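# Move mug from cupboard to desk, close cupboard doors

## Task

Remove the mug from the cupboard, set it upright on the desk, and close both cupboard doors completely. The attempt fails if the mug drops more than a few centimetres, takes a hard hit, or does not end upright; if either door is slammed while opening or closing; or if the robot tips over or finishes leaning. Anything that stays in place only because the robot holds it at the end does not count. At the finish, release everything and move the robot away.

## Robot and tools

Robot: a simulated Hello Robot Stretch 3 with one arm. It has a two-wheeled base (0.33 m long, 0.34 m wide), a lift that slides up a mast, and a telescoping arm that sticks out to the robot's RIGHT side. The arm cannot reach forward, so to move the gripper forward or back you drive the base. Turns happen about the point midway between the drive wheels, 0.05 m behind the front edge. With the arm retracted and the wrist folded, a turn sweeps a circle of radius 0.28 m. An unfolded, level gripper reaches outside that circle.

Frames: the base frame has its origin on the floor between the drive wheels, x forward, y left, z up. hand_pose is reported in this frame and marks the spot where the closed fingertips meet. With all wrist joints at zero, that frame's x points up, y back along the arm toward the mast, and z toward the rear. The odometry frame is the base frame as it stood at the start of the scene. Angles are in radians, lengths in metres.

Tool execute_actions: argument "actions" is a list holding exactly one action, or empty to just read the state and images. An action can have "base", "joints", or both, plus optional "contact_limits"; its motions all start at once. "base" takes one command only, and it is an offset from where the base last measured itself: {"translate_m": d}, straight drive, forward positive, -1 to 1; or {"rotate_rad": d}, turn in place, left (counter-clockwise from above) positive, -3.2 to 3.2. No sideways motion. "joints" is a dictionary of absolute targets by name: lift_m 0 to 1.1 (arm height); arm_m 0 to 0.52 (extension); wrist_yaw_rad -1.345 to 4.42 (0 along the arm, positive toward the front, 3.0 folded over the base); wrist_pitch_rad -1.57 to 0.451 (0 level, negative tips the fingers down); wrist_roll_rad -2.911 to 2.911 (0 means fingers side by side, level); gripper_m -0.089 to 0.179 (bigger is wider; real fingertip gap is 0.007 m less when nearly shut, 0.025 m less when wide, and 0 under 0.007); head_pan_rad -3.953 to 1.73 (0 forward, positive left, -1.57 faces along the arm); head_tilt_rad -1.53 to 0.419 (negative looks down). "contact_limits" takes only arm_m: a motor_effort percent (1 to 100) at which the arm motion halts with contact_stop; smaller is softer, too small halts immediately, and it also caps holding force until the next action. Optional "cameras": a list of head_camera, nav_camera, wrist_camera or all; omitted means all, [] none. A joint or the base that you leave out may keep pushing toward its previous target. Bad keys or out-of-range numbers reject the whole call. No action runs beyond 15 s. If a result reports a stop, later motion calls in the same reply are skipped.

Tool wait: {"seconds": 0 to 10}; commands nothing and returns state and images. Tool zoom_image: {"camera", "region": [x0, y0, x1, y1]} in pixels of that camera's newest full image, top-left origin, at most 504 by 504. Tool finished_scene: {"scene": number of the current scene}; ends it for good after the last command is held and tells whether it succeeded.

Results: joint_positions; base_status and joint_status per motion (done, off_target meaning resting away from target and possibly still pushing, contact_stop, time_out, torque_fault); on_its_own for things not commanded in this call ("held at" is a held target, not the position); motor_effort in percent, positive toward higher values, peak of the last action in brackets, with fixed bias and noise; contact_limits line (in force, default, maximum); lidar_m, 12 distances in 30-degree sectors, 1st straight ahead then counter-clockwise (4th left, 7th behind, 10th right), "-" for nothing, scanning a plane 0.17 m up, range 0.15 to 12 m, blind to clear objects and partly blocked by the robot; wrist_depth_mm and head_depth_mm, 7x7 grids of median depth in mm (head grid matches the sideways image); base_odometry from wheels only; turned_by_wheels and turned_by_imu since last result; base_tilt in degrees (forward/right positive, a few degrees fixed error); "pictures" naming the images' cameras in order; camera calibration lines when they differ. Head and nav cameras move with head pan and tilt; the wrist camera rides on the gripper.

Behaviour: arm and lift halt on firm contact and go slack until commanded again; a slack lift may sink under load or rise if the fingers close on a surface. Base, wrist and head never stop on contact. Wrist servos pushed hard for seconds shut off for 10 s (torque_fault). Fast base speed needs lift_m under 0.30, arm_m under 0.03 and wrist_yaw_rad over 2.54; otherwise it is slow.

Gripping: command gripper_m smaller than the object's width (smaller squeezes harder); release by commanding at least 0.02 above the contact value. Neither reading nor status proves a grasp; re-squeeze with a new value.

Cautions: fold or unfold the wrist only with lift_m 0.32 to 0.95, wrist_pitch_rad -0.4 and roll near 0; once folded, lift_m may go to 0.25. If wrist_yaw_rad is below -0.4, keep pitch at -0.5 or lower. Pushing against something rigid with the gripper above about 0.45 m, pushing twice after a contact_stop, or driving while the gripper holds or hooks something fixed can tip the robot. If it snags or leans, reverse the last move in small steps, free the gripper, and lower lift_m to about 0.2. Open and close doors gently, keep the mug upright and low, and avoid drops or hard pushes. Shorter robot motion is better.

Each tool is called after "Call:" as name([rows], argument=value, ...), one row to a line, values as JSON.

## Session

Call:
execute_actions(actions=[])

Scene clock: 0.00 s.
base_odometry: x=+0.000 y=+0.000 heading=+0.000 (m, m, rad; odometry frame)
turned_by_wheels: +0.000 (rad since the last result)
turned_by_imu: +0.000 (rad since the last result)
base_tilt: forward=+0.6 right=+2.0 (deg)
lidar_m: 1.46 1.91 2.46 2.51 1.98 1.86 2.38 2.45 1.84 2.16 1.50 1.43
head_depth_mm: 1292 1310 1328 1330 1354 1361 1377 / 1360 1377 1385 1391 1416 1427 1447 / 1419 1427 1451 1461 1478 1490 1501 / 1480 1498 1521 1541 1550 1568 1592 / 1562 1582 1595 1615 1624 1652 1691 / 1657 1676 1688 1707 1710 1744 1784 / 1746 1752 1797 1813 1828 1859 1873
base_status: not commanded
joint_positions: lift_m=+0.433 arm_m=+0.002 wrist_yaw_rad=+3.048 wrist_pitch_rad=-0.565 wrist_roll_rad=-0.005 gripper_m=+0.037 head_pan_rad=-0.012 head_tilt_rad=+0.012
joint_status: not commanded
motor_effort: left_wheel=+0 right_wheel=+1 lift_m=+44 arm_m=-1 wrist_yaw_rad=+0 wrist_pitch_rad=+7 wrist_roll_rad=+0 gripper_m=+0 head_pan_rad=+1 head_tilt_rad=+2 (%)
hand_pose: x=-0.0021 y=+0.0561 z=+0.4140 quat_wxyz=(+0.229, +0.686, +0.166, +0.671) (m; base frame)
wrist_depth_mm: - - - - - - - / - - - - - - - / - - - - - 974 956 / 943 912 - 864 819 807 772 / 784 760 738 716 715 672 672 / 658 656 629 614 - 579 570 / 575 564 - - 534 526 513
pictures: head_camera (sideways: a quarter turn clockwise sets it upright), nav_camera (sideways: a quarter turn counterclockwise sets it upright), wrist_camera
camera_calibration (this result's frames):
head_camera: T_world_to_cam=[[-0.0240459, 0.0194833, -0.999521, 1.32293], [0.0289529, 0.999404, 0.0187845, -0.0259249], [0.999292, -0.0284874, -0.0245957, -0.0162751], [0, 0, 0, 1]] pos_world=[0.0488251, -0.000329101, 1.32238]
nav_camera: T_world_to_cam=[[-0.0477755, 0.0331273, 0.998309, -1.2622], [-0.022957, -0.999222, 0.032059, 0.0159699], [0.998594, -0.0213865, 0.0484988, -0.110592], [0, 0, 0, 1]] pos_world=[0.0505009, 0.0554055, 1.26491]
wrist_camera: T_world_to_cam=[[0.993909, -0.0969999, -0.0523097, 0.0372122], [-0.102891, -0.646706, -0.755768, 0.390169], [0.0394805, 0.756547, -0.652747, 0.394546], [0, 0, 0, 1]] pos_world=[-0.0124174, -0.0425586, 0.554363]
Images, in order (width x height): head_camera 896x504, nav_camera 672x504, wrist_camera 644x364.

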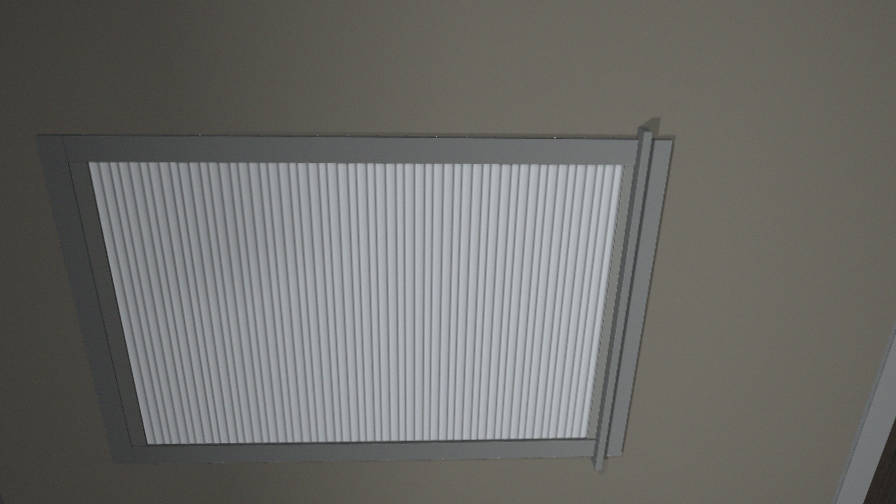

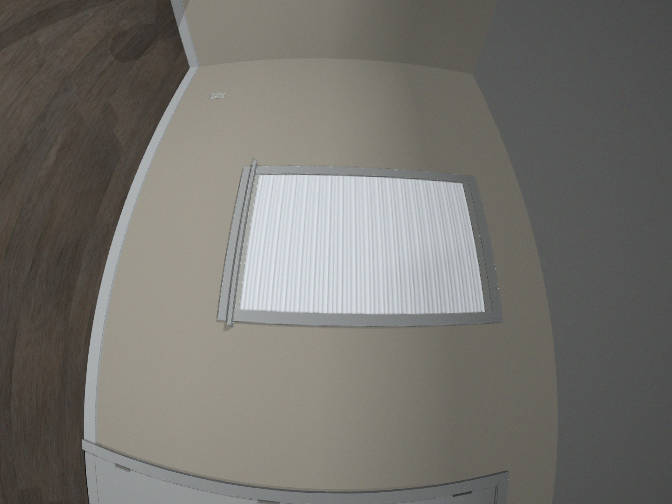

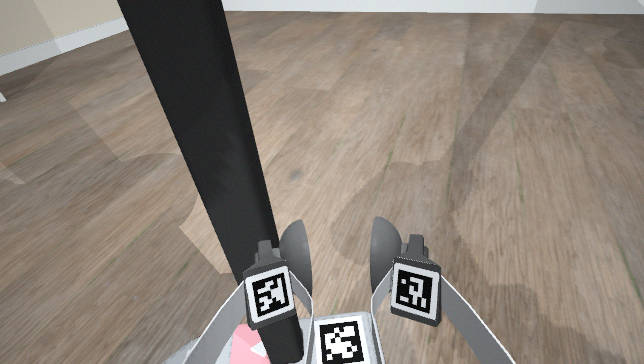

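Call:
execute_actions([
  {"base":{"rotate_rad":-0.82},"joints":{"lift_m":0.28,"wrist_pitch_rad":-0.4,"head_pan_rad":-2.9,"head_tilt_rad":-0.4}},
], cameras=["head_camera"])

Call:
execute_actions([
  {"base":{"translate_m":-1}},
], cameras=["head_camera"])

Scene clock: 2.73 s.
base_odometry: x=+0.000 y=+0.000 heading=-0.820 (m, m, rad; odometry frame)
turned_by_wheels: -0.820 (rad since the last result)
turned_by_imu: -0.832 (rad since the last result)
base_tilt: forward=+0.6 right=+2.0 (deg)
lidar_m: 1.45 1.44 1.57 2.45 2.46 2.69 1.87 1.86 2.56 2.33 1.85 1.76
head_depth_mm: 2111 2296 2488 2690 2136 1652 1351 / 2070 2216 2001 2611 2128 1663 1355 / 2054 2132 1922 2112 2123 1660 1359 / 2021 2123 1894 2070 2113 1654 1341 / 1988 2095 1868 2044 2138 1647 1354 / 1986 2070 1856 2083 2112 1652 1349 / 1956 2106 2274 2499 2120 1648 1342
base_status: done
joint_positions: lift_m=+0.281 arm_m=+0.002 wrist_yaw_rad=+3.048 wrist_pitch_rad=-0.419 wrist_roll_rad=-0.005 gripper_m=+0.037 head_pan_rad=-2.893 head_tilt_rad=-0.395
joint_status: all done
motor_effort: left_wheel=+3(10) right_wheel=-3(10) lift_m=+27(41) arm_m=-1(1) wrist_yaw_rad=+1(0) wrist_pitch_rad=+11(12) wrist_roll_rad=+0(1) gripper_m=+0(0) head_pan_rad=-1(30) head_tilt_rad=-2(30) (%)
hand_pose: x=-0.0002 y=+0.0767 z=+0.2929 quat_wxyz=(+0.179, +0.696, +0.115, +0.686) (m; base frame)
wrist_depth_mm: - - - - - - - / - - - - - - - / - - - - - 974 944 / 910 857 - 783 769 733 712 / 699 672 - 628 624 583 573 / 556 546 526 529 - 502 488 / 467 481 - - 427 421 418
pictures: head_camera (sideways: a quarter turn clockwise sets it upright)
camera_calibration (this result's frames):
head_camera: T_world_to_cam=[[0.409716, 0.0842304, -0.908316, 1.20103], [0.223675, -0.974607, 0.0105159, -0.01634], [-0.884366, -0.207476, -0.418152, 0.507463], [0, 0, 0, 1]] pos_world=[-0.0396426, -0.0118016, 1.30328]
Images, in order (width x height): head_camera 896x504.

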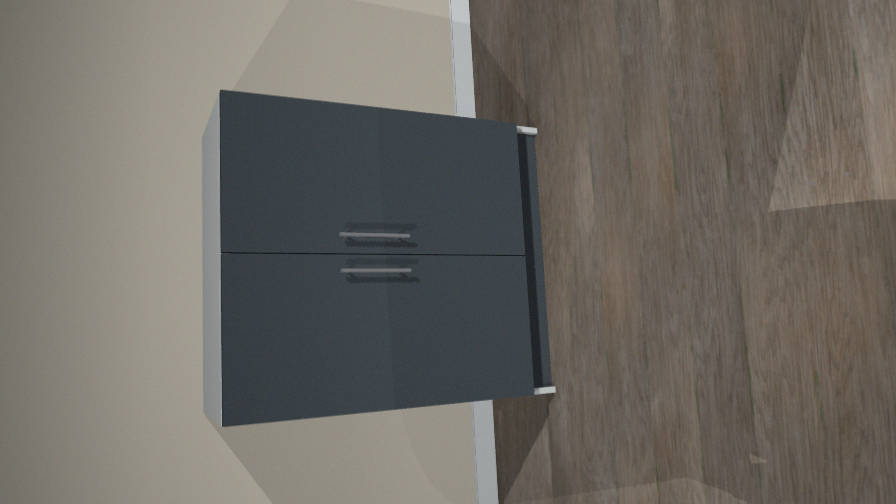

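Scene clock: 7.73 s.
base_odometry: x=-0.682 y=+0.731 heading=-0.820 (m, m, rad; odometry frame)
turned_by_wheels: +0.000 (rad since the last result)
turned_by_imu: -0.005 (rad since the last result)
base_tilt: forward=+0.5 right=+2.0 (deg)
lidar_m: 2.38 2.37 2.59 2.11 2.10 1.74 0.94 0.93 1.02 2.36 2.34 2.92
head_depth_mm: 1246 1359 1477 1636 1801 1662 1354 / 1229 1330 1413 1576 1782 1655 1353 / 1209 1322 966 1023 1142 1283 1351 / 1192 1295 952 1009 1114 1256 1349 / 1171 1275 936 996 1092 1229 1316 / 1164 1246 927 972 1066 1202 1311 / 1146 1237 907 956 1046 1177 1282
base_status: done
joint_positions: lift_m=+0.280 arm_m=+0.002 wrist_yaw_rad=+3.048 wrist_pitch_rad=-0.418 wrist_roll_rad=-0.005 gripper_m=+0.037 head_pan_rad=-2.893 head_tilt_rad=-0.396
joint_status: not commanded
motor_effort: left_wheel=+4(7) right_wheel=-4(11) lift_m=+28(28) arm_m=-1(2) wrist_yaw_rad=+0(0) wrist_pitch_rad=+11(11) wrist_roll_rad=+0(0) gripper_m=+0(0) head_pan_rad=-1(2) head_tilt_rad=-2(2) (%)
hand_pose: x=-0.0002 y=+0.0768 z=+0.2930 quat_wxyz=(+0.179, +0.696, +0.115, +0.686) (m; base frame)
wrist_depth_mm: - - - - - - - / - - - - - - - / - - - - - 998 934 / 884 869 - 796 759 737 707 / 691 679 - 625 630 592 577 / 559 542 526 527 - 487 482 / 467 482 - - 430 424 417
pictures: head_camera (sideways: a quarter turn clockwise sets it upright)
camera_calibration (this result's frames):
head_camera: T_world_to_cam=[[0.410236, 0.0843159, -0.908073, 1.20071], [0.223564, -0.974633, 0.0105025, -0.0163219], [-0.884152, -0.207321, -0.41868, 0.508149], [0, 0, 0, 1]] pos_world=[-0.0396447, -0.0117969, 1.30325]
Images, in order (width x height): head_camera 896x504.

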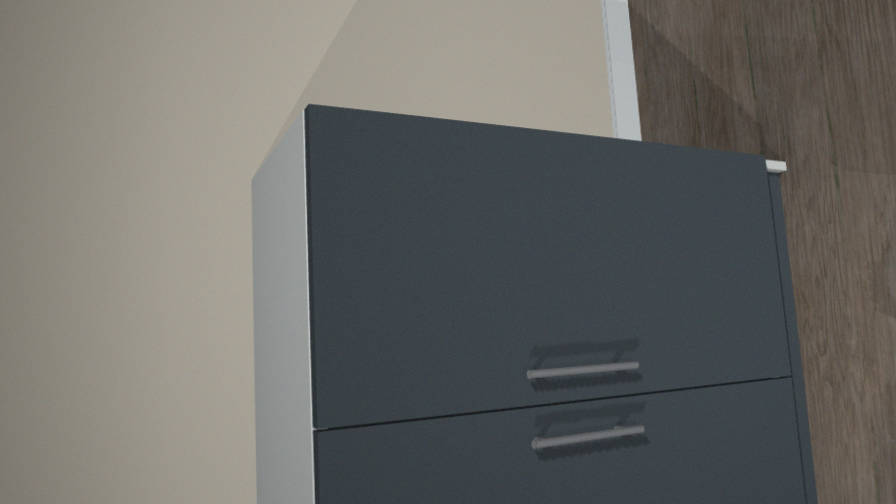

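Call:
execute_actions([
  {"base":{"translate_m":-0.085},"joints":{"lift_m":0.36}},
], cameras=[])

Call:
execute_actions([
  {"base":{"rotate_rad":-1.18},"joints":{"lift_m":0.55,"head_pan_rad":-1.57,"head_tilt_rad":-0.6,"wrist_yaw_rad":0,"gripper_m":0.06}},
], cameras=[])

Call:
execute_actions([
  {"base":{"translate_m":0.09},"joints":{"wrist_pitch_rad":0,"arm_m":0.33}},
], cameras=["head_camera","wrist_camera"])

Scene clock: 10.07 s.
base_odometry: x=-0.741 y=+0.793 heading=-0.819 (m, m, rad; odometry frame)
turned_by_wheels: +0.000 (rad since the last result)
turned_by_imu: +0.000 (rad since the last result)
base_tilt: forward=+0.5 right=+2.0 (deg)
lidar_m: 2.46 2.44 2.57 2.08 2.07 1.64 0.85 0.85 0.93 2.23 2.40 2.95
head_depth_mm: 1168 1270 1390 1536 1714 1659 1352 / 1154 1252 1336 1475 1680 1659 1356 / 1145 1235 882 935 1037 1170 1289 / 1124 1212 874 916 1017 1143 1285 / 1105 1194 870 904 997 1114 1248 / 1097 1185 872 886 974 1090 1245 / 1076 1164 864 872 954 1072 1215
base_status: done
joint_positions: lift_m=+0.359 arm_m=+0.002 wrist_yaw_rad=+3.048 wrist_pitch_rad=-0.418 wrist_roll_rad=-0.005 gripper_m=+0.037 head_pan_rad=-2.893 head_tilt_rad=-0.396
joint_status: all done
motor_effort: left_wheel=+3(9) right_wheel=-3(10) lift_m=+59(61) arm_m=+0(1) wrist_yaw_rad=-1(1) wrist_pitch_rad=+11(11) wrist_roll_rad=+0(0) gripper_m=+0(0) head_pan_rad=-2(2) head_tilt_rad=-1(2) (%)
hand_pose: x=-0.0002 y=+0.0768 z=+0.3721 quat_wxyz=(+0.179, +0.696, +0.115, +0.686) (m; base frame)
wrist_depth_mm: - - - - - - - / - - - - - - - / - - - - - - - / - - - 923 900 887 834 / 833 805 - 764 744 696 705 / 659 643 616 609 - 590 575 / 558 551 - 534 511 503 492
pictures: none
No camera images: the call's "cameras" was empty. Leave "cameras" out to get every camera's image.

Scene clock: 12.93 s.
base_odometry: x=-0.741 y=+0.793 heading=-1.999 (m, m, rad; odometry frame)
turned_by_wheels: -1.180 (rad since the last result)
turned_by_imu: -1.197 (rad since the last result)
base_tilt: forward=+0.5 right=+2.0 (deg)
lidar_m: 2.71 2.40 2.53 2.45 2.55 2.13 2.06 1.85 0.88 0.85 0.89 1.90
head_depth_mm: 1115 829 905 1594 1726 1419 1216 / 1099 824 887 1024 1203 1389 1206 / 1098 817 888 1021 1204 1382 1201 / 1099 811 887 1021 1208 1382 1237 / 1094 811 889 1022 1206 1373 1205 / 1095 809 886 1019 1200 1382 1203 / 1092 806 886 1020 1201 1373 1199
base_status: done
joint_positions: lift_m=+0.550 arm_m=+0.002 wrist_yaw_rad=+0.002 wrist_pitch_rad=-0.418 wrist_roll_rad=-0.005 gripper_m=+0.060 head_pan_rad=-1.577 head_tilt_rad=-0.592
joint_status: all done
motor_effort: left_wheel=+3(8) right_wheel=-4(8) lift_m=+59(61) arm_m=-1(0) wrist_yaw_rad=-2(4) wrist_pitch_rad=+11(11) wrist_roll_rad=+0(0) gripper_m=+0(84) head_pan_rad=+3(31) head_tilt_rad=-4(23) (%)
hand_pose: x=-0.0210 y=-0.3710 z=+0.5622 quat_wxyz=(+0.694, +0.148, -0.689, -0.146) (m; base frame)
wrist_depth_mm: 552 549 552 535 530 550 936 / 605 603 587 587 575 986 - / 677 653 641 653 639 - - / - 723 687 701 684 - - / - 777 768 786 765 966 931 / 893 867 893 851 863 824 798 / 798 759 721 726 720 694 686
pictures: none
No camera images: the call's "cameras" was empty. Leave "cameras" out to get every camera's image.

Scene clock: 16.57 s.
base_odometry: x=-0.778 y=+0.711 heading=-1.999 (m, m, rad; odometry frame)
turned_by_wheels: +0.000 (rad since the last result)
turned_by_imu: +0.001 (rad since the last result)
base_tilt: forward=+0.6 right=+2.0 (deg)
lidar_m: 2.61 2.31 2.52 2.45 2.55 2.23 2.16 1.86 0.88 0.85 0.89 1.91
head_depth_mm: 1095 828 889 1026 1571 1419 1216 / 1093 822 890 1022 1209 1388 1237 / 1101 815 888 1025 1164 1351 1199 / 1096 810 887 1001 1146 1380 1210 / 1097 809 889 1015 1203 1383 1204 / 1094 810 887 1023 1209 1372 1204 / 1096 811 885 1021 1210 1374 1202
base_status: done
joint_positions: lift_m=+0.550 arm_m=+0.330 wrist_yaw_rad=+0.002 wrist_pitch_rad=-0.021 wrist_roll_rad=-0.005 gripper_m=+0.060 head_pan_rad=-1.577 head_tilt_rad=-0.592
joint_status: all done
motor_effort: left_wheel=+4(7) right_wheel=-4(5) lift_m=+59(59) arm_m=+6(4) wrist_yaw_rad=-2(3) wrist_pitch_rad=+12(13) wrist_roll_rad=+1(0) gripper_m=+0(1) head_pan_rad=+3(4) head_tilt_rad=-4(4) (%)
hand_pose: x=-0.0210 y=-0.7302 z=+0.6587 quat_wxyz=(+0.709, +0.008, -0.705, -0.007) (m; base frame)
wrist_depth_mm: 276 273 267 261 258 254 250 / 282 277 273 267 268 261 257 / 288 284 280 273 271 265 261 / 300 293 286 281 276 275 269 / 306 302 292 288 283 279 275 / 320 311 300 297 294 285 282 / 323 319 310 305 298 292 289
pictures: head_camera (sideways: a quarter turn clockwise sets it upright), wrist_camera
camera_calibration (this result's frames):
head_camera: T_world_to_cam=[[0.0228171, 0.587493, -0.808907, 1.07375], [0.999508, -0.0308387, 0.00579593, -0.0149257], [-0.0215406, -0.808641, -0.587908, 0.723074], [0, 0, 0, 1]] pos_world=[0.0059939, -0.0465736, 1.29375]
wrist_camera: T_world_to_cam=[[-0.998578, -0.0263109, -0.0463626, -0.00165249], [0.0412885, 0.168396, -0.984854, 0.813795], [0.0337197, -0.985368, -0.16707, -0.442127], [0, 0, 0, 1]] pos_world=[-0.0203421, -0.572741, 0.727527]
Images, in order (width x height): head_camera 896x504, wrist_camera 644x364.

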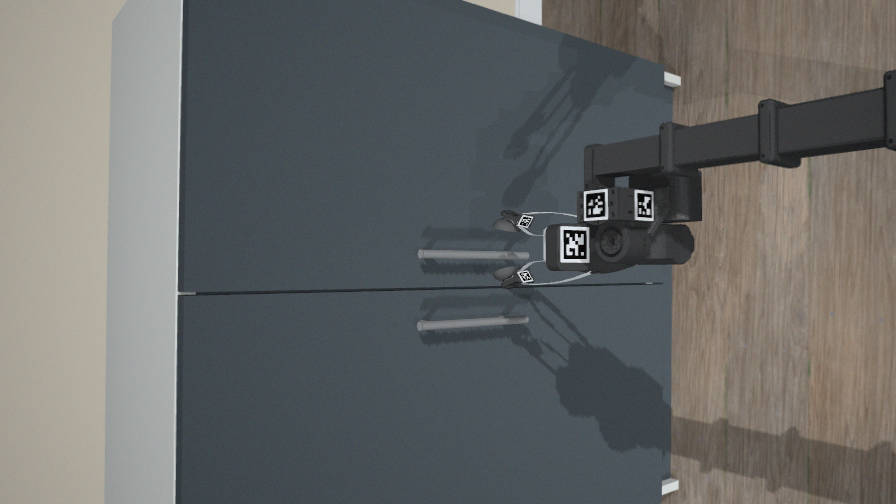

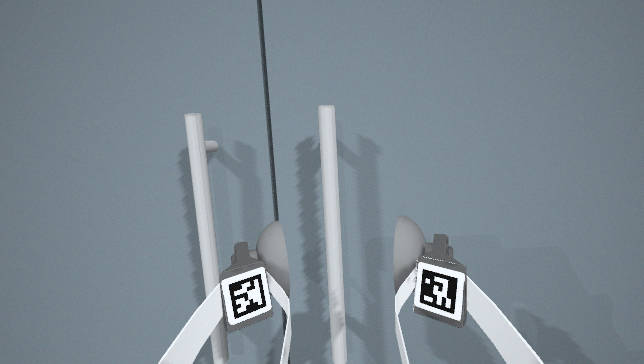

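Call:
execute_actions([
  {"base":{"translate_m":0.005},"joints":{"arm_m":0.431},"contact_limits":{"arm_m":15}},
], cameras=[])

Call:
execute_actions([
  {"joints":{"gripper_m":-0.07}},
], cameras=[])

Call:
execute_actions([
  {"joints":{"arm_m":0.39}},
], cameras=[])

Call:
execute_actions([
  {"base":{"translate_m":-0.027},"joints":{"arm_m":0.325,"gripper_m":-0.05}},
], cameras=["head_camera","wrist_camera"])

Scene clock: 18.77 s.
base_odometry: x=-0.780 y=+0.707 heading=-1.999 (m, m, rad; odometry frame)
turned_by_wheels: +0.000 (rad since the last result)
turned_by_imu: +0.000 (rad since the last result)
base_tilt: forward=+0.6 right=+2.0 (deg)
lidar_m: 2.61 2.30 2.51 2.45 2.55 2.23 2.16 1.85 0.88 0.85 0.89 1.90
head_depth_mm: 1098 827 890 1027 1299 1423 1208 / 1094 821 890 1022 1213 1384 1237 / 1100 815 888 1027 - 1384 1209 / 1094 810 889 998 1259 1383 1205 / 1103 811 890 1021 1209 1383 1215 / 1094 812 886 1022 1203 1368 1198 / 1096 814 890 1023 1204 1370 1205
base_status: done
joint_positions: lift_m=+0.550 arm_m=+0.431 wrist_yaw_rad=+0.002 wrist_pitch_rad=-0.021 wrist_roll_rad=-0.005 gripper_m=+0.060 head_pan_rad=-1.577 head_tilt_rad=-0.592
joint_status: all done
motor_effort: left_wheel=+3(8) right_wheel=-3(5) lift_m=+59(59) arm_m=+5(7) wrist_yaw_rad=-1(2) wrist_pitch_rad=+12(12) wrist_roll_rad=+0(0) gripper_m=+0(0) head_pan_rad=+3(2) head_tilt_rad=-3(3) (%)
contact_limits: arm_m 15 (drawing in: default 27, maximum 43; extending or still: default 35, maximum 58)
hand_pose: x=-0.0210 y=-0.8312 z=+0.6587 quat_wxyz=(+0.709, +0.008, -0.705, -0.007) (m; base frame)
wrist_depth_mm: 176 174 171 168 165 162 160 / 182 178 175 172 170 166 164 / 186 180 180 175 173 171 168 / 190 186 185 180 177 174 172 / 195 192 189 185 182 178 175 / 201 196 194 189 188 183 180 / 206 202 200 193 191 189 185
pictures: none
No camera images: the call's "cameras" was empty. Leave "cameras" out to get every camera's image.

Scene clock: 20.57 s.
base_odometry: x=-0.780 y=+0.707 heading=-1.999 (m, m, rad; odometry frame)
turned_by_wheels: +0.000 (rad since the last result)
turned_by_imu: +0.000 (rad since the last result)
base_tilt: forward=+0.6 right=+2.1 (deg)
lidar_m: 2.61 2.30 2.51 2.44 2.56 2.22 2.16 1.85 0.88 0.85 0.89 1.91
head_depth_mm: 1098 827 892 1022 1313 1424 1211 / 1098 820 888 1024 1202 1384 1235 / 1098 817 887 1022 - 1382 1214 / 1098 812 887 1002 1253 1382 1211 / 1096 812 890 1021 1207 1384 1211 / 1098 810 888 1020 1203 1378 1209 / 1097 811 884 1019 1200 1373 1200
base_status: not commanded
joint_positions: lift_m=+0.550 arm_m=+0.431 wrist_yaw_rad=+0.002 wrist_pitch_rad=-0.020 wrist_roll_rad=-0.005 gripper_m=-0.069 head_pan_rad=-1.577 head_tilt_rad=-0.592
joint_status: all done
motor_effort: left_wheel=+3(4) right_wheel=-4(4) lift_m=+59(59) arm_m=-1(5) wrist_yaw_rad=-2(2) wrist_pitch_rad=+12(12) wrist_roll_rad=+1(0) gripper_m=-30(99) head_pan_rad=+4(3) head_tilt_rad=-4(4) (%)
hand_pose: x=-0.0210 y=-0.8317 z=+0.6589 quat_wxyz=(+0.709, +0.008, -0.705, -0.007) (m; base frame)
wrist_depth_mm: 176 174 171 166 163 162 160 / 180 177 174 171 168 166 163 / 185 179 178 174 171 169 167 / 189 185 183 177 176 174 171 / 195 188 189 181 180 178 175 / 199 197 193 148 184 180 180 / 206 200 199 193 191 187 183
pictures: none
No camera images: the call's "cameras" was empty. Leave "cameras" out to get every camera's image.

Scene clock: 21.93 s.
base_odometry: x=-0.780 y=+0.707 heading=-1.999 (m, m, rad; odometry frame)
turned_by_wheels: +0.000 (rad since the last result)
turned_by_imu: +0.000 (rad since the last result)
base_tilt: forward=+0.5 right=+2.0 (deg)
lidar_m: 2.61 2.30 2.52 2.45 2.55 2.23 2.16 1.85 0.86 0.81 0.86 1.91
head_depth_mm: 1092 813 877 1020 1275 1421 1210 / 1097 803 863 1000 1185 1386 1235 / 1094 791 850 983 1091 1398 1210 / 1096 781 845 965 1171 1350 1210 / 1100 780 838 965 1137 1350 1213 / 1098 788 848 983 1163 1346 1210 / 1095 796 861 997 1180 1382 1198
base_status: not commanded
joint_positions: lift_m=+0.550 arm_m=+0.391 wrist_yaw_rad=-0.009 wrist_pitch_rad=-0.021 wrist_roll_rad=-0.005 gripper_m=-0.062 head_pan_rad=-1.577 head_tilt_rad=-0.593
joint_status: all done
on_its_own: gripper_m is held at -0.063, not at your -0.070, by its stall guard, which is still easing
motor_effort: left_wheel=-1(3) right_wheel=+4(5) lift_m=+59(59) arm_m=-6(16) wrist_yaw_rad=+10(10) wrist_pitch_rad=+12(14) wrist_roll_rad=+0(1) gripper_m=-28(29) head_pan_rad=+3(2) head_tilt_rad=-4(4) (%)
hand_pose: x=-0.0237 y=-0.7911 z=+0.6588 quat_wxyz=(+0.709, +0.005, -0.705, -0.011) (m; base frame)
wrist_depth_mm: 172 168 163 166 168 171 173 / 179 171 167 169 171 173 178 / 182 175 171 171 176 179 182 / 190 180 176 175 180 183 186 / 195 183 180 178 185 188 192 / 201 190 184 - 189 192 196 / 208 194 191 189 194 198 203
pictures: none
No camera images: the call's "cameras" was empty. Leave "cameras" out to get every camera's image.

Scene clock: 23.57 s.
base_odometry: x=-0.769 y=+0.731 heading=-1.999 (m, m, rad; odometry frame)
turned_by_wheels: +0.000 (rad since the last result)
turned_by_imu: +0.000 (rad since the last result)
base_tilt: forward=+0.5 right=+2.0 (deg)
lidar_m: 2.63 2.33 2.52 2.44 2.55 2.20 2.13 1.85 0.83 0.73 0.81 1.91
head_depth_mm: 1098 797 857 1009 1616 1425 1209 / 1102 812 829 963 1157 1374 1238 / 1102 811 799 926 1060 1351 1204 / 1103 810 770 878 1005 1324 1203 / 1098 872 781 893 1076 1314 1205 / 1101 799 788 910 1096 1313 1199 / 1094 795 817 954 1142 1341 1201
base_status: done
joint_positions: lift_m=+0.550 arm_m=+0.325 wrist_yaw_rad=+0.008 wrist_pitch_rad=-0.022 wrist_roll_rad=-0.005 gripper_m=-0.049 head_pan_rad=-1.577 head_tilt_rad=-0.593
joint_status: all done
motor_effort: left_wheel=+5(12) right_wheel=-6(17) lift_m=+58(59) arm_m=-6(5) wrist_yaw_rad=-9(25) wrist_pitch_rad=+13(13) wrist_roll_rad=+0(0) gripper_m=-22(39) head_pan_rad=+3(4) head_tilt_rad=-3(4) (%)
hand_pose: x=-0.0193 y=-0.7261 z=+0.6586 quat_wxyz=(+0.709, +0.011, -0.705, -0.005) (m; base frame)
wrist_depth_mm: 191 179 159 167 176 187 200 / 197 181 164 169 181 191 205 / 197 188 168 171 183 196 210 / 176 191 172 173 187 201 218 / 177 198 196 175 193 206 223 / 219 205 200 148 204 213 229 / 237 213 201 187 202 220 236
pictures: head_camera (sideways: a quarter turn clockwise sets it upright), wrist_camera
camera_calibration (this result's frames):
head_camera: T_world_to_cam=[[0.0228175, 0.587837, -0.808657, 1.07342], [0.999508, -0.0308382, 0.00578544, -0.0149121], [-0.0215366, -0.808391, -0.588251, 0.723521], [0, 0, 0, 1]] pos_world=[0.00599406, -0.0465701, 1.29373]
wrist_camera: T_world_to_cam=[[-0.998378, -0.0330095, -0.0463802, -0.00468028], [0.0401512, 0.169255, -0.984754, 0.813421], [0.0403563, -0.985019, -0.167655, -0.43741], [0, 0, 0, 1]] pos_world=[-0.0196803, -0.568687, 0.727469]
Images, in order (width x height): head_camera 896x504, wrist_camera 644x364.

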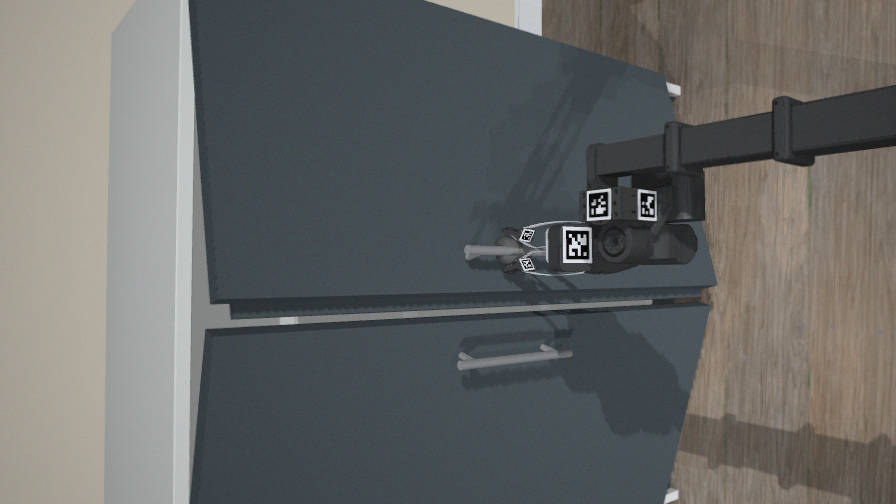

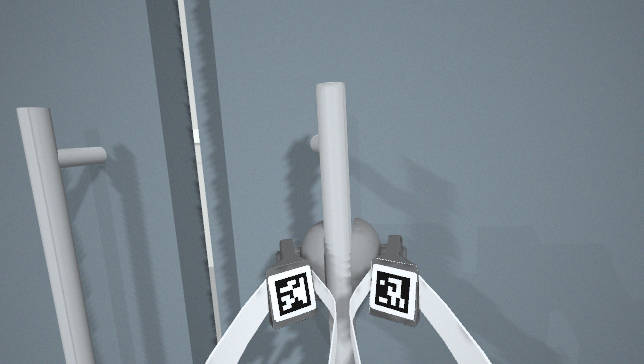

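Same setup; repeat.

Call:
execute_actions([
  {"base":{"translate_m":-0.063},"joints":{"arm_m":0.26,"wrist_yaw_rad":0.1}},
], cameras=[])

Call:
execute_actions([
  {"base":{"translate_m":-0.085},"joints":{"arm_m":0.2,"wrist_yaw_rad":0.24}},
], cameras=[])

Call:
execute_actions([
  {"base":{"translate_m":-0.11},"joints":{"arm_m":0.153,"wrist_yaw_rad":0.4}},
], cameras=[])

Call:
execute_actions([
  {"base":{"translate_m":-0.12},"joints":{"arm_m":0.13,"wrist_yaw_rad":0.57}},
], cameras=[])

Call:
execute_actions([
  {"base":{"translate_m":-0.14},"joints":{"arm_m":0.135,"wrist_yaw_rad":0.75}},
], cameras=[])

Call:
execute_actions([
  {"joints":{"gripper_m":0.05}},
], cameras=[])

Call:
execute_actions([
  {"base":{"translate_m":-0.06},"joints":{"arm_m":0.003}},
], cameras=[])

Call:
execute_actions([
  {"base":{"translate_m":0.45},"joints":{"gripper_m":0,"wrist_yaw_rad":1.6,"head_pan_rad":-1.45}},
], cameras=["head_camera","nav_camera"])

Scene clock: 25.50 s.
base_odometry: x=-0.743 y=+0.788 heading=-1.998 (m, m, rad; odometry frame)
turned_by_wheels: +0.000 (rad since the last result)
turned_by_imu: +0.000 (rad since the last result)
base_tilt: forward=+0.6 right=+2.0 (deg)
lidar_m: 2.70 2.40 2.52 2.44 2.55 2.14 2.07 1.85 0.82 0.66 0.79 1.90
head_depth_mm: 1116 804 868 1594 1721 1424 1213 / 1095 812 809 957 1160 1421 1240 / 1098 812 756 882 1055 - 1214 / 1100 808 710 820 957 1212 1207 / 1099 956 683 794 981 1257 1203 / 1098 867 785 889 1072 1318 1204 / 1093 796 794 932 1117 1337 1202
base_status: done
joint_positions: lift_m=+0.550 arm_m=+0.260 wrist_yaw_rad=+0.118 wrist_pitch_rad=-0.022 wrist_roll_rad=-0.005 gripper_m=-0.049 head_pan_rad=-1.577 head_tilt_rad=-0.593
joint_status: all done
on_its_own: wrist_yaw_rad is at rest, and its effort (-18) is outside its rest range (-12 to +12)
motor_effort: left_wheel=+7(9) right_wheel=-11(11) lift_m=+59(59) arm_m=-5(11) wrist_yaw_rad=-18(33) wrist_pitch_rad=+13(13) wrist_roll_rad=+0(0) gripper_m=-23(25) head_pan_rad=+3(3) head_tilt_rad=-4(4) (%)
hand_pose: x=+0.0086 y=-0.6592 z=+0.6584 quat_wxyz=(+0.708, +0.050, -0.703, +0.033) (m; base frame)
wrist_depth_mm: 310 266 157 167 181 197 218 / 320 275 161 169 184 203 223 / 333 271 165 170 189 209 231 / 351 287 170 174 194 214 235 / 369 299 174 174 200 220 245 / 391 309 193 149 209 225 253 / 409 321 200 186 207 233 260
pictures: none
No camera images: the call's "cameras" was empty. Leave "cameras" out to get every camera's image.

Scene clock: 27.30 s.
base_odometry: x=-0.707 y=+0.866 heading=-1.998 (m, m, rad; odometry frame)
turned_by_wheels: +0.000 (rad since the last result)
turned_by_imu: +0.000 (rad since the last result)
base_tilt: forward=+0.6 right=+2.0 (deg)
lidar_m: 2.78 2.48 2.53 2.45 2.56 2.04 1.98 1.84 0.86 0.59 0.78 1.90
head_depth_mm: 1111 1224 1414 1629 1710 1425 1214 / 1114 809 840 1031 1619 1458 1236 / 1094 812 752 883 1069 1256 1172 / 1095 878 676 786 924 - 1179 / 1098 954 617 707 811 990 1185 / 1089 1226 613 903 1100 1317 1205 / 1094 863 792 893 1077 1312 1197
base_status: done
joint_positions: lift_m=+0.550 arm_m=+0.200 wrist_yaw_rad=+0.257 wrist_pitch_rad=-0.023 wrist_roll_rad=-0.005 gripper_m=-0.049 head_pan_rad=-1.577 head_tilt_rad=-0.593
joint_status: all done
on_its_own: wrist_yaw_rad is at rest, and its effort (-19) is outside its rest range (-12 to +12)
motor_effort: left_wheel=+6(10) right_wheel=-10(16) lift_m=+58(58) arm_m=-5(13) wrist_yaw_rad=-19(41) wrist_pitch_rad=+14(14) wrist_roll_rad=+0(0) gripper_m=-23(28) head_pan_rad=+3(2) head_tilt_rad=-3(4) (%)
hand_pose: x=+0.0436 y=-0.5926 z=+0.6582 quat_wxyz=(+0.704, +0.099, -0.698, +0.083) (m; base frame)
wrist_depth_mm: 523 392 155 169 189 208 239 / 555 409 159 170 191 214 247 / - 431 164 169 194 221 253 / - 446 166 173 199 227 263 / - 474 173 173 208 232 267 / - 505 189 149 217 238 277 / - 534 194 188 215 248 288
pictures: none
No camera images: the call's "cameras" was empty. Leave "cameras" out to get every camera's image.

Scene clock: 29.47 s.
base_odometry: x=-0.662 y=+0.966 heading=-1.998 (m, m, rad; odometry frame)
turned_by_wheels: +0.000 (rad since the last result)
turned_by_imu: +0.000 (rad since the last result)
base_tilt: forward=+0.6 right=+2.0 (deg)
lidar_m: 2.89 2.58 2.53 2.45 2.56 1.94 1.87 1.84 1.36 0.52 0.52 1.90
head_depth_mm: 1112 1248 1411 1638 1719 1423 1213 / 1113 1241 1415 1632 1712 1422 1241 / 1095 805 828 988 1562 1414 1144 / 1100 810 702 814 966 1206 1158 / 1092 956 606 689 778 921 1131 / 1096 1217 549 603 693 902 1177 / 1094 1221 1192 1031 1141 1311 1197
base_status: done
joint_positions: lift_m=+0.550 arm_m=+0.153 wrist_yaw_rad=+0.419 wrist_pitch_rad=-0.023 wrist_roll_rad=-0.005 gripper_m=-0.049 head_pan_rad=-1.577 head_tilt_rad=-0.593
joint_status: all done
on_its_own: wrist_yaw_rad is at rest, and its effort (-20) is outside its rest range (-12 to +12)
motor_effort: left_wheel=+7(13) right_wheel=-9(17) lift_m=+58(58) arm_m=-5(14) wrist_yaw_rad=-20(65) wrist_pitch_rad=+14(14) wrist_roll_rad=+0(0) gripper_m=-23(30) head_pan_rad=+3(2) head_tilt_rad=-3(4) (%)
hand_pose: x=+0.0826 y=-0.5318 z=+0.6581 quat_wxyz=(+0.695, +0.155, -0.688, +0.139) (m; base frame)
wrist_depth_mm: - 616 153 170 194 224 268 / - 649 157 172 196 229 274 / - 693 160 168 202 236 283 / - 756 166 174 208 242 292 / - - 168 173 215 250 303 / - - 183 150 225 256 314 / - - 189 186 219 267 325
pictures: none
No camera images: the call's "cameras" was empty. Leave "cameras" out to get every camera's image.

Scene clock: 31.63 s.
base_odometry: x=-0.612 y=+1.075 heading=-1.997 (m, m, rad; odometry frame)
turned_by_wheels: +0.000 (rad since the last result)
turned_by_imu: +0.000 (rad since the last result)
base_tilt: forward=+0.5 right=+2.0 (deg)
lidar_m: 3.02 2.69 2.53 2.45 2.44 1.81 1.75 1.83 1.35 0.53 0.48 1.21
head_depth_mm: 1110 1242 1410 1626 1712 1422 1211 / 1112 1241 1399 1617 1701 1420 1234 / 1111 1241 1410 1621 1702 1407 - / 1093 878 860 1002 1195 1382 - / 1090 805 677 759 874 990 1149 / 1096 952 572 616 682 766 989 / 1093 1219 519 527 607 1340 1203
base_status: done
joint_positions: lift_m=+0.550 arm_m=+0.130 wrist_yaw_rad=+0.586 wrist_pitch_rad=-0.024 wrist_roll_rad=-0.005 gripper_m=-0.049 head_pan_rad=-1.577 head_tilt_rad=-0.593
joint_status: all done
on_its_own: wrist_yaw_rad is at rest, and its effort (-17) is outside its rest range (-12 to +12)
motor_effort: left_wheel=+5(12) right_wheel=-7(17) lift_m=+58(59) arm_m=-4(18) wrist_yaw_rad=-17(78) wrist_pitch_rad=+14(14) wrist_roll_rad=+0(0) gripper_m=-23(31) head_pan_rad=+2(3) head_tilt_rad=-3(3) (%)
hand_pose: x=+0.1200 y=-0.4882 z=+0.6581 quat_wxyz=(+0.681, +0.212, -0.672, +0.197) (m; base frame)
wrist_depth_mm: - - 150 171 200 240 301 / - - 155 172 204 248 307 / - - 159 168 210 255 321 / - - 163 174 215 259 334 / - - 167 173 223 266 343 / - - 169 - 237 278 362 / - - 182 187 229 290 373
pictures: none
No camera images: the call's "cameras" was empty. Leave "cameras" out to get every camera's image.

Scene clock: 34.03 s.
base_odometry: x=-0.554 y=+1.203 heading=-1.997 (m, m, rad; odometry frame)
turned_by_wheels: +0.000 (rad since the last result)
turned_by_imu: +0.000 (rad since the last result)
base_tilt: forward=+0.6 right=+2.0 (deg)
lidar_m: 3.15 2.83 2.54 2.45 2.26 1.66 1.61 1.68 1.36 0.62 0.46 1.14
head_depth_mm: 1107 1241 1401 1630 1711 1419 1208 / 1104 1237 1407 1617 1709 1420 1244 / 1101 1240 1396 1625 1713 1419 - / 1109 1239 1397 1612 1703 1421 - / 1106 1201 1271 1299 1313 1348 1175 / 1093 801 697 747 798 820 947 / 1089 949 555 563 592 671 1158
base_status: done
joint_positions: lift_m=+0.550 arm_m=+0.135 wrist_yaw_rad=+0.766 wrist_pitch_rad=-0.024 wrist_roll_rad=-0.005 gripper_m=-0.049 head_pan_rad=-1.577 head_tilt_rad=-0.593
joint_status: all done
on_its_own: wrist_yaw_rad is at rest, and its effort (-16) is outside its rest range (-12 to +12)
motor_effort: left_wheel=+5(8) right_wheel=-5(12) lift_m=+59(58) arm_m=-1(9) wrist_yaw_rad=-16(51) wrist_pitch_rad=+14(14) wrist_roll_rad=+0(0) gripper_m=-23(27) head_pan_rad=+3(2) head_tilt_rad=-3(3) (%)
hand_pose: x=+0.1557 y=-0.4643 z=+0.6581 quat_wxyz=(+0.661, +0.271, -0.651, +0.257) (m; base frame)
wrist_depth_mm: - 157 147 174 211 264 367 / - - 150 173 215 276 447 / - - 154 168 218 284 483 / - - 158 174 224 289 527 / - - 163 172 234 298 572 / - - 165 - 253 311 611 / - - 175 187 235 327 676
pictures: none
No camera images: the call's "cameras" was empty. Leave "cameras" out to get every camera's image.

Scene clock: 35.53 s.
base_odometry: x=-0.554 y=+1.203 heading=-1.997 (m, m, rad; odometry frame)
turned_by_wheels: +0.000 (rad since the last result)
turned_by_imu: +0.000 (rad since the last result)
base_tilt: forward=+0.5 right=+2.0 (deg)
lidar_m: 3.16 2.82 2.54 2.46 2.26 1.67 1.62 1.68 1.36 0.63 0.46 1.14
head_depth_mm: 1107 1241 1411 1621 1724 1431 1215 / 1111 1237 1408 1620 1710 1426 1237 / 1107 1239 1404 1617 1708 1415 - / 1111 1240 1398 1621 1714 1410 1161 / 1107 1201 1271 1305 1325 1347 1176 / 1092 802 707 755 812 855 957 / 1088 946 564 577 609 678 1154
base_status: not commanded
joint_positions: lift_m=+0.550 arm_m=+0.135 wrist_yaw_rad=+0.746 wrist_pitch_rad=-0.022 wrist_roll_rad=-0.005 gripper_m=+0.050 head_pan_rad=-1.577 head_tilt_rad=-0.593
joint_status: all done
motor_effort: left_wheel=+2(5) right_wheel=-2(6) lift_m=+59(59) arm_m=-1(1) wrist_yaw_rad=+4(20) wrist_pitch_rad=+13(14) wrist_roll_rad=+0(0) gripper_m=+1(87) head_pan_rad=+3(3) head_tilt_rad=-4(4) (%)
hand_pose: x=+0.1522 y=-0.4677 z=+0.6584 quat_wxyz=(+0.663, +0.265, -0.653, +0.251) (m; base frame)
wrist_depth_mm: - 160 157 186 224 284 513 / - 166 160 188 230 293 549 / - 171 163 192 236 304 596 / - - 165 186 239 312 648 / - - 167 202 253 322 693 / - - 166 208 - 338 709 / - - 180 199 257 359 738
pictures: none
No camera images: the call's "cameras" was empty. Leave "cameras" out to get every camera's image.

Scene clock: 37.77 s.
base_odometry: x=-0.529 y=+1.257 heading=-1.997 (m, m, rad; odometry frame)
turned_by_wheels: +0.000 (rad since the last result)
turned_by_imu: +0.000 (rad since the last result)
base_tilt: forward=+0.6 right=+2.0 (deg)
lidar_m: 3.22 2.89 2.54 2.46 2.17 1.61 1.56 1.62 1.36 0.76 0.49 1.11
head_depth_mm: 1108 1237 1392 1615 1710 1426 1211 / 1111 1234 1405 1615 1709 1416 1214 / 1108 1237 1396 1615 1705 1423 1207 / 1108 1239 1402 1616 1710 1419 1204 / 1106 1238 1375 1572 1605 1405 1220 / 1093 883 863 920 995 1059 1141 / 1085 802 668 704 745 765 895
base_status: done
joint_positions: lift_m=+0.550 arm_m=+0.003 wrist_yaw_rad=+0.748 wrist_pitch_rad=-0.022 wrist_roll_rad=-0.005 gripper_m=+0.050 head_pan_rad=-1.577 head_tilt_rad=-0.593
joint_status: all done
motor_effort: left_wheel=+2(4) right_wheel=-2(7) lift_m=+59(58) arm_m=-7(9) wrist_yaw_rad=+1(4) wrist_pitch_rad=+13(13) wrist_roll_rad=+0(0) gripper_m=+0(0) head_pan_rad=+3(3) head_tilt_rad=-4(4) (%)
hand_pose: x=+0.1525 y=-0.3358 z=+0.6586 quat_wxyz=(+0.663, +0.265, -0.653, +0.252) (m; base frame)
wrist_depth_mm: - - - 287 343 435 747 / - - - 295 347 448 786 / - - - 300 355 457 777 / - - - 307 363 479 800 / - - - 311 383 489 819 / - - - 318 - 501 838 / - - - 331 391 545 856
pictures: none
No camera images: the call's "cameras" was empty. Leave "cameras" out to get every camera's image.

Scene clock: 43.33 s.
base_odometry: x=-0.715 y=+0.847 heading=-1.997 (m, m, rad; odometry frame)
turned_by_wheels: +0.000 (rad since the last result)
turned_by_imu: +0.002 (rad since the last result)
base_tilt: forward=+0.6 right=+2.1 (deg)
lidar_m: 2.77 2.46 2.53 2.45 2.55 2.07 2.01 1.85 0.43 0.79 0.78 1.91
head_depth_mm: 1084 981 1113 1022 805 678 1192 / 1082 985 1272 1360 1288 1369 1091 / 1090 973 1266 1347 1459 1389 1212 / 1108 1232 1260 1348 1456 1392 1205 / 1117 1250 1198 1305 1233 1351 1202 / 1135 819 812 946 1138 1352 1208 / 1150 785 855 1008 1227 1404 1199
base_status: done
joint_positions: lift_m=+0.550 arm_m=+0.003 wrist_yaw_rad=+1.597 wrist_pitch_rad=-0.022 wrist_roll_rad=-0.005 gripper_m=+0.000 head_pan_rad=-1.457 head_tilt_rad=-0.593
joint_status: all done
motor_effort: left_wheel=+2(6) right_wheel=-2(3) lift_m=+59(59) arm_m=-6(6) wrist_yaw_rad=+3(4) wrist_pitch_rad=+13(13) wrist_roll_rad=+0(0) gripper_m=-2(89) head_pan_rad=+3(15) head_tilt_rad=-3(3) (%)
hand_pose: x=+0.2342 y=-0.1417 z=+0.6586 quat_wxyz=(+0.500, +0.511, -0.486, +0.503) (m; base frame)
wrist_depth_mm: - - - - - - - / - - - - - - - / - - - - - - - / - - - - - - - / - - - - - - - / - - - - - - - / - - - - - - -
pictures: head_camera (sideways: a quarter turn clockwise sets it upright), nav_camera (sideways: a quarter turn counterclockwise sets it upright)
camera_calibration (this result's frames):
head_camera: T_world_to_cam=[[-0.0476022, 0.586351, -0.808657, 1.07385], [0.996029, 0.0888405, 0.00578544, -0.0148908], [0.0752338, -0.805171, -0.588251, 0.722931], [0, 0, 0, 1]] pos_world=[0.0115607, -0.046249, 1.29373]
nav_camera: T_world_to_cam=[[0.0921801, -0.520572, 0.848827, -1.06769], [-0.991942, -0.122418, 0.0326452, 0.0211439], [0.0869172, -0.844996, -0.527661, 0.644872], [0, 0, 0, 1]] pos_world=[0.0633431, -0.00830832, 1.24587]
Images, in order (width x height): head_camera 896x504, nav_camera 672x504.

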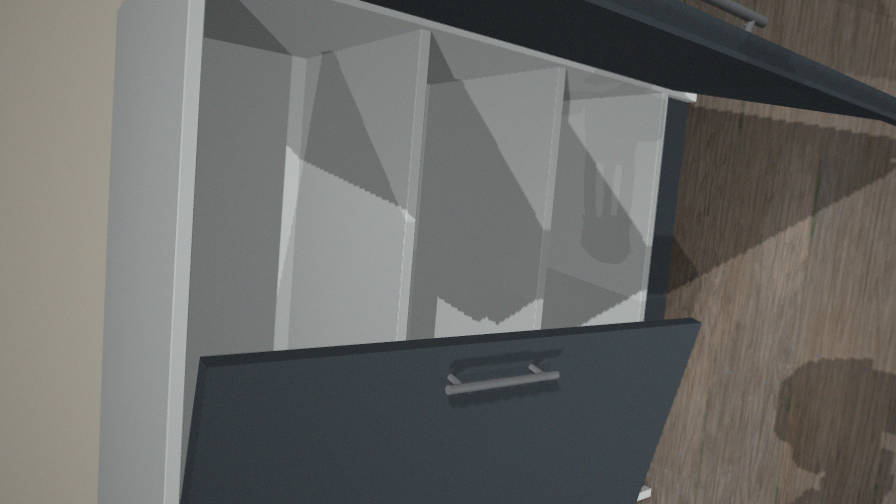

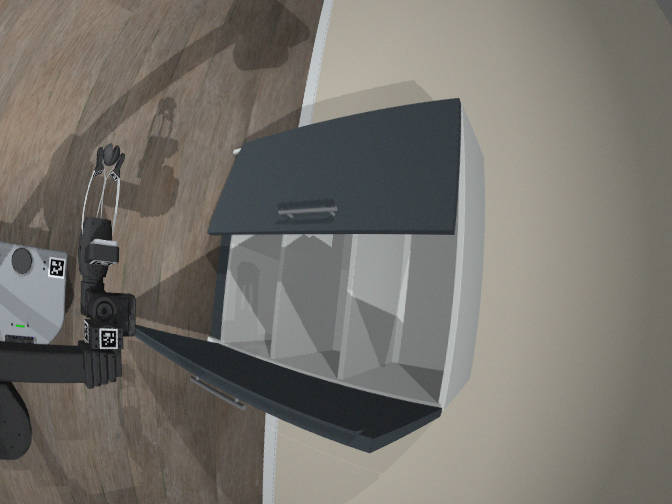

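Call:
execute_actions([
  {"base":{"translate_m":0.06},"joints":{"wrist_yaw_rad":0.3,"arm_m":0.515,"lift_m":0.47,"head_pan_rad":-1.3}},
])

Scene clock: 48.40 s.
base_odometry: x=-0.740 y=+0.793 heading=-1.997 (m, m, rad; odometry frame)
turned_by_wheels: +0.000 (rad since the last result)
turned_by_imu: +0.000 (rad since the last result)
base_tilt: forward=+0.5 right=+2.1 (deg)
lidar_m: 2.70 2.40 2.53 2.45 2.55 2.14 2.06 1.85 0.46 0.76 0.79 1.92
head_depth_mm: 1067 992 1240 1316 1273 1357 1063 / 1088 978 1273 1342 1424 1373 1205 / 1113 972 1208 1383 1465 1383 1205 / 1139 817 814 925 1106 1349 1206 / 1169 812 870 1012 1206 1376 1204 / 1197 847 944 1107 1346 1409 1200 / 1256 890 1042 1890 1697 1407 1198
base_status: done
joint_positions: lift_m=+0.470 arm_m=+0.515 wrist_yaw_rad=+0.301 wrist_pitch_rad=-0.021 wrist_roll_rad=-0.005 gripper_m=+0.000 head_pan_rad=-1.307 head_tilt_rad=-0.593
joint_status: all done
motor_effort: left_wheel=+2(7) right_wheel=-2(3) lift_m=+27(55) arm_m=+5(8) wrist_yaw_rad=-3(4) wrist_pitch_rad=+12(13) wrist_roll_rad=+0(0) gripper_m=-2(3) head_pan_rad=+3(16) head_tilt_rad=-3(3) (%)
hand_pose: x=+0.0545 y=-0.9037 z=+0.5798 quat_wxyz=(+0.702, +0.113, -0.696, +0.099) (m; base frame)
wrist_depth_mm: 456 187 168 164 173 183 192 / 251 265 290 317 347 392 414 / 471 597 636 577 517 469 433 / 488 622 671 592 524 481 446 / 478 604 676 621 545 499 453 / 478 525 513 - 504 462 445 / 396 387 380 366 354 350 340
pictures: head_camera (sideways: a quarter turn clockwise sets it upright), nav_camera (sideways: a quarter turn counterclockwise sets it upright), wrist_camera
camera_calibration (this result's frames):
head_camera: T_world_to_cam=[[-0.134758, 0.572637, -0.808658, 1.07438], [0.971541, 0.236802, 0.00578545, -0.0147415], [0.194805, -0.784864, -0.588251, 0.722201], [0, 0, 0, 1]] pos_world=[0.0184161, -0.0449122, 1.29373]
nav_camera: T_world_to_cam=[[0.168997, -0.500931, 0.848827, -1.06816], [-0.962478, -0.269391, 0.0326452, 0.0209641], [0.212313, -0.822494, -0.527661, 0.644107], [0, 0, 0, 1]] pos_world=[0.0639418, 0.000346087, 1.24587]
wrist_camera: T_world_to_cam=[[-0.946275, -0.320022, -0.0463518, -0.202771], [-0.0101808, 0.172758, -0.984912, 0.768952], [0.323201, -0.931526, -0.166734, -0.596128], [0, 0, 0, 1]] pos_world=[0.00862056, -0.753042, 0.648556]
Images, in order (width x height): head_camera 896x504, nav_camera 672x504, wrist_camera 644x364.

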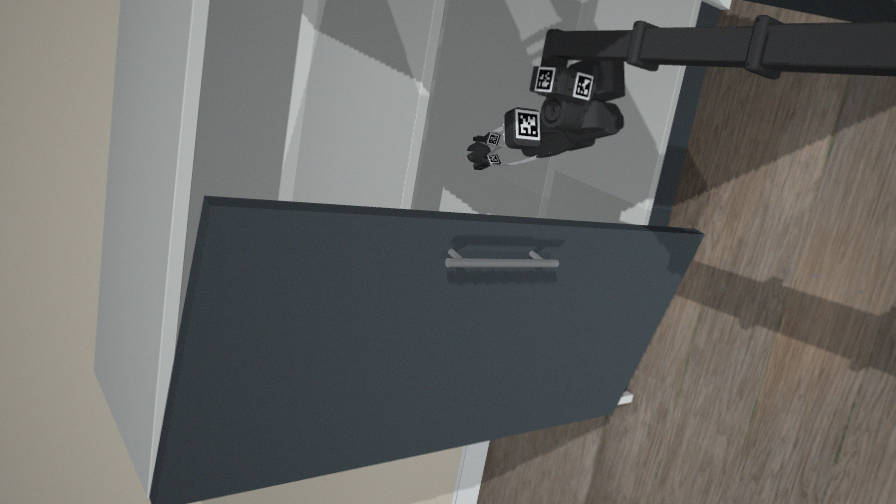

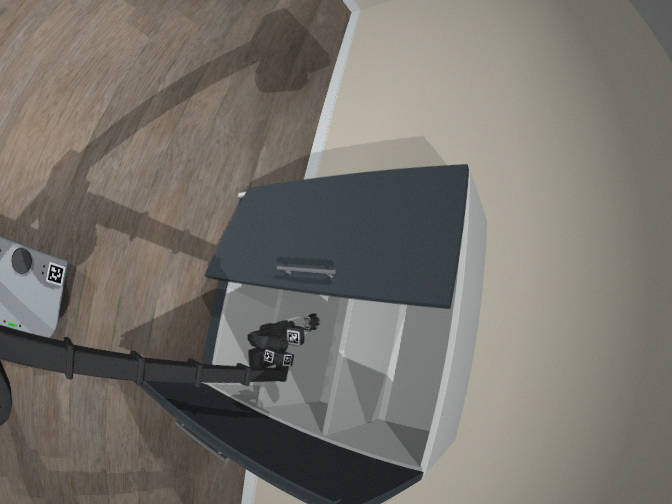

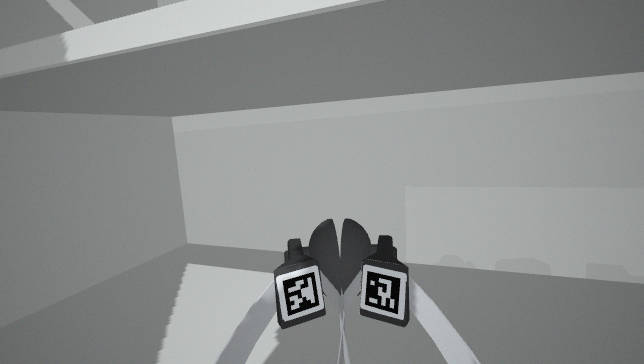

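Call:
execute_actions([
  {"joints":{"wrist_yaw_rad":0.65}},
], cameras=[])

Call:
execute_actions([
  {"joints":{"wrist_yaw_rad":0.85}},
], cameras=[])

Call:
execute_actions([
  {"joints":{"wrist_yaw_rad":1.05}},
], cameras=["head_camera"])

Scene clock: 49.60 s.
base_odometry: x=-0.740 y=+0.793 heading=-1.997 (m, m, rad; odometry frame)
turned_by_wheels: +0.000 (rad since the last result)
turned_by_imu: +0.000 (rad since the last result)
base_tilt: forward=+0.6 right=+2.0 (deg)
lidar_m: 2.70 2.40 2.53 2.44 2.55 2.13 2.06 1.84 0.46 0.76 0.79 1.92
head_depth_mm: 1070 989 1241 1314 1278 1364 1062 / 1088 976 1269 1361 1423 1379 1215 / 1108 969 1203 1406 1463 1383 1213 / 1139 819 812 924 1105 1355 1209 / 1169 813 875 1015 1210 1379 1207 / 1198 850 935 1104 1350 1414 1206 / 1259 892 1041 1891 1699 1403 1199
base_status: not commanded
joint_positions: lift_m=+0.470 arm_m=+0.515 wrist_yaw_rad=+0.647 wrist_pitch_rad=-0.021 wrist_roll_rad=-0.005 gripper_m=+0.000 head_pan_rad=-1.307 head_tilt_rad=-0.593
joint_status: all done
motor_effort: left_wheel=+2(1) right_wheel=-2(2) lift_m=+27(27) arm_m=+6(5) wrist_yaw_rad=+2(5) wrist_pitch_rad=+12(12) wrist_roll_rad=+0(0) gripper_m=-2(2) head_pan_rad=+4(3) head_tilt_rad=-3(4) (%)
hand_pose: x=+0.1327 y=-0.8635 z=+0.5798 quat_wxyz=(+0.675, +0.231, -0.666, +0.218) (m; base frame)
wrist_depth_mm: - 465 563 204 173 182 192 / - 400 304 315 349 394 398 / - 479 600 697 595 491 419 / 83 480 595 715 598 495 429 / 85 92 607 719 595 514 441 / - 93 513 - 503 460 425 / - 94 394 364 350 351 341
pictures: none
No camera images: the call's "cameras" was empty. Leave "cameras" out to get every camera's image.

Scene clock: 50.53 s.
base_odometry: x=-0.740 y=+0.793 heading=-1.997 (m, m, rad; odometry frame)
turned_by_wheels: +0.000 (rad since the last result)
turned_by_imu: +0.000 (rad since the last result)
base_tilt: forward=+0.6 right=+2.1 (deg)
lidar_m: 2.70 2.40 2.53 2.45 2.55 2.13 2.06 1.84 0.46 0.74 0.76 1.92
head_depth_mm: 1066 989 1240 1311 1277 1354 1066 / 1088 977 1268 1350 1272 1382 1213 / 1107 971 1259 1353 1454 1383 1208 / 1139 830 777 898 1081 1319 1204 / 1170 794 846 983 1176 1374 1210 / 1198 844 920 1090 1330 1411 1210 / 1257 886 1039 1884 1685 1402 1201
base_status: not commanded
joint_positions: lift_m=+0.470 arm_m=+0.515 wrist_yaw_rad=+0.847 wrist_pitch_rad=-0.021 wrist_roll_rad=-0.005 gripper_m=+0.000 head_pan_rad=-1.307 head_tilt_rad=-0.593
joint_status: all done
motor_effort: left_wheel=+2(3) right_wheel=-2(7) lift_m=+27(27) arm_m=+5(5) wrist_yaw_rad=+3(14) wrist_pitch_rad=+12(12) wrist_roll_rad=+1(0) gripper_m=-2(3) head_pan_rad=+3(4) head_tilt_rad=-3(5) (%)
hand_pose: x=+0.1702 y=-0.8289 z=+0.5798 quat_wxyz=(+0.650, +0.297, -0.640, +0.285) (m; base frame)
wrist_depth_mm: - 81 499 592 205 182 192 / - 79 479 322 348 388 409 / - 80 514 637 677 530 438 / - 81 529 655 682 550 449 / - 83 544 642 662 559 455 / - 84 515 - 497 452 436 / 991 86 502 376 349 345 337
pictures: none
No camera images: the call's "cameras" was empty. Leave "cameras" out to get every camera's image.

Scene clock: 51.93 s.
base_odometry: x=-0.740 y=+0.793 heading=-1.997 (m, m, rad; odometry frame)
turned_by_wheels: +0.000 (rad since the last result)
turned_by_imu: +0.000 (rad since the last result)
base_tilt: forward=+0.5 right=+2.1 (deg)
lidar_m: 2.70 2.39 2.53 2.45 2.55 2.13 2.06 1.85 0.46 0.69 0.69 1.91
head_depth_mm: 1071 990 1239 1319 1275 1353 1062 / 1086 979 1268 1360 1271 1381 1208 / 1109 973 1276 1356 1457 1382 1207 / 1139 962 753 871 1030 1322 1208 / 1170 854 783 908 1096 1324 1209 / 1195 812 880 1047 1301 1410 1203 / 1254 880 1036 1888 1698 1405 1203
base_status: not commanded
joint_positions: lift_m=+0.470 arm_m=+0.515 wrist_yaw_rad=+1.047 wrist_pitch_rad=-0.021 wrist_roll_rad=-0.005 gripper_m=+0.000 head_pan_rad=-1.307 head_tilt_rad=-0.593
joint_status: all done
motor_effort: left_wheel=+3(4) right_wheel=-2(8) lift_m=+27(27) arm_m=+4(5) wrist_yaw_rad=+3(15) wrist_pitch_rad=+12(12) wrist_roll_rad=+0(0) gripper_m=-2(3) head_pan_rad=+3(2) head_tilt_rad=-3(3) (%)
hand_pose: x=+0.2000 y=-0.7875 z=+0.5799 quat_wxyz=(+0.618, +0.359, -0.607, +0.348) (m; base frame)
wrist_depth_mm: 88 119 260 519 577 206 192 / 86 116 249 506 347 389 429 / 86 114 242 545 637 613 484 / 85 112 229 550 660 625 484 / 84 110 223 552 644 621 495 / 85 108 213 - 500 462 445 / 86 106 183 595 359 350 341
pictures: head_camera (sideways: a quarter turn clockwise sets it upright)
camera_calibration (this result's frames):
head_camera: T_world_to_cam=[[-0.134759, 0.572637, -0.808657, 1.07438], [0.971541, 0.236803, 0.00578544, -0.0147414], [0.194805, -0.784864, -0.588251, 0.722201], [0, 0, 0, 1]] pos_world=[0.0184161, -0.0449122, 1.29373]
Images, in order (width x height): head_camera 896x504.

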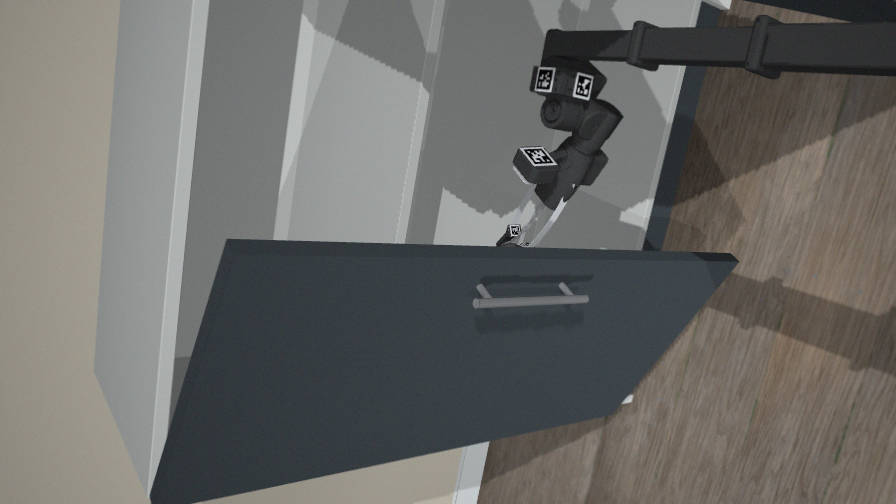

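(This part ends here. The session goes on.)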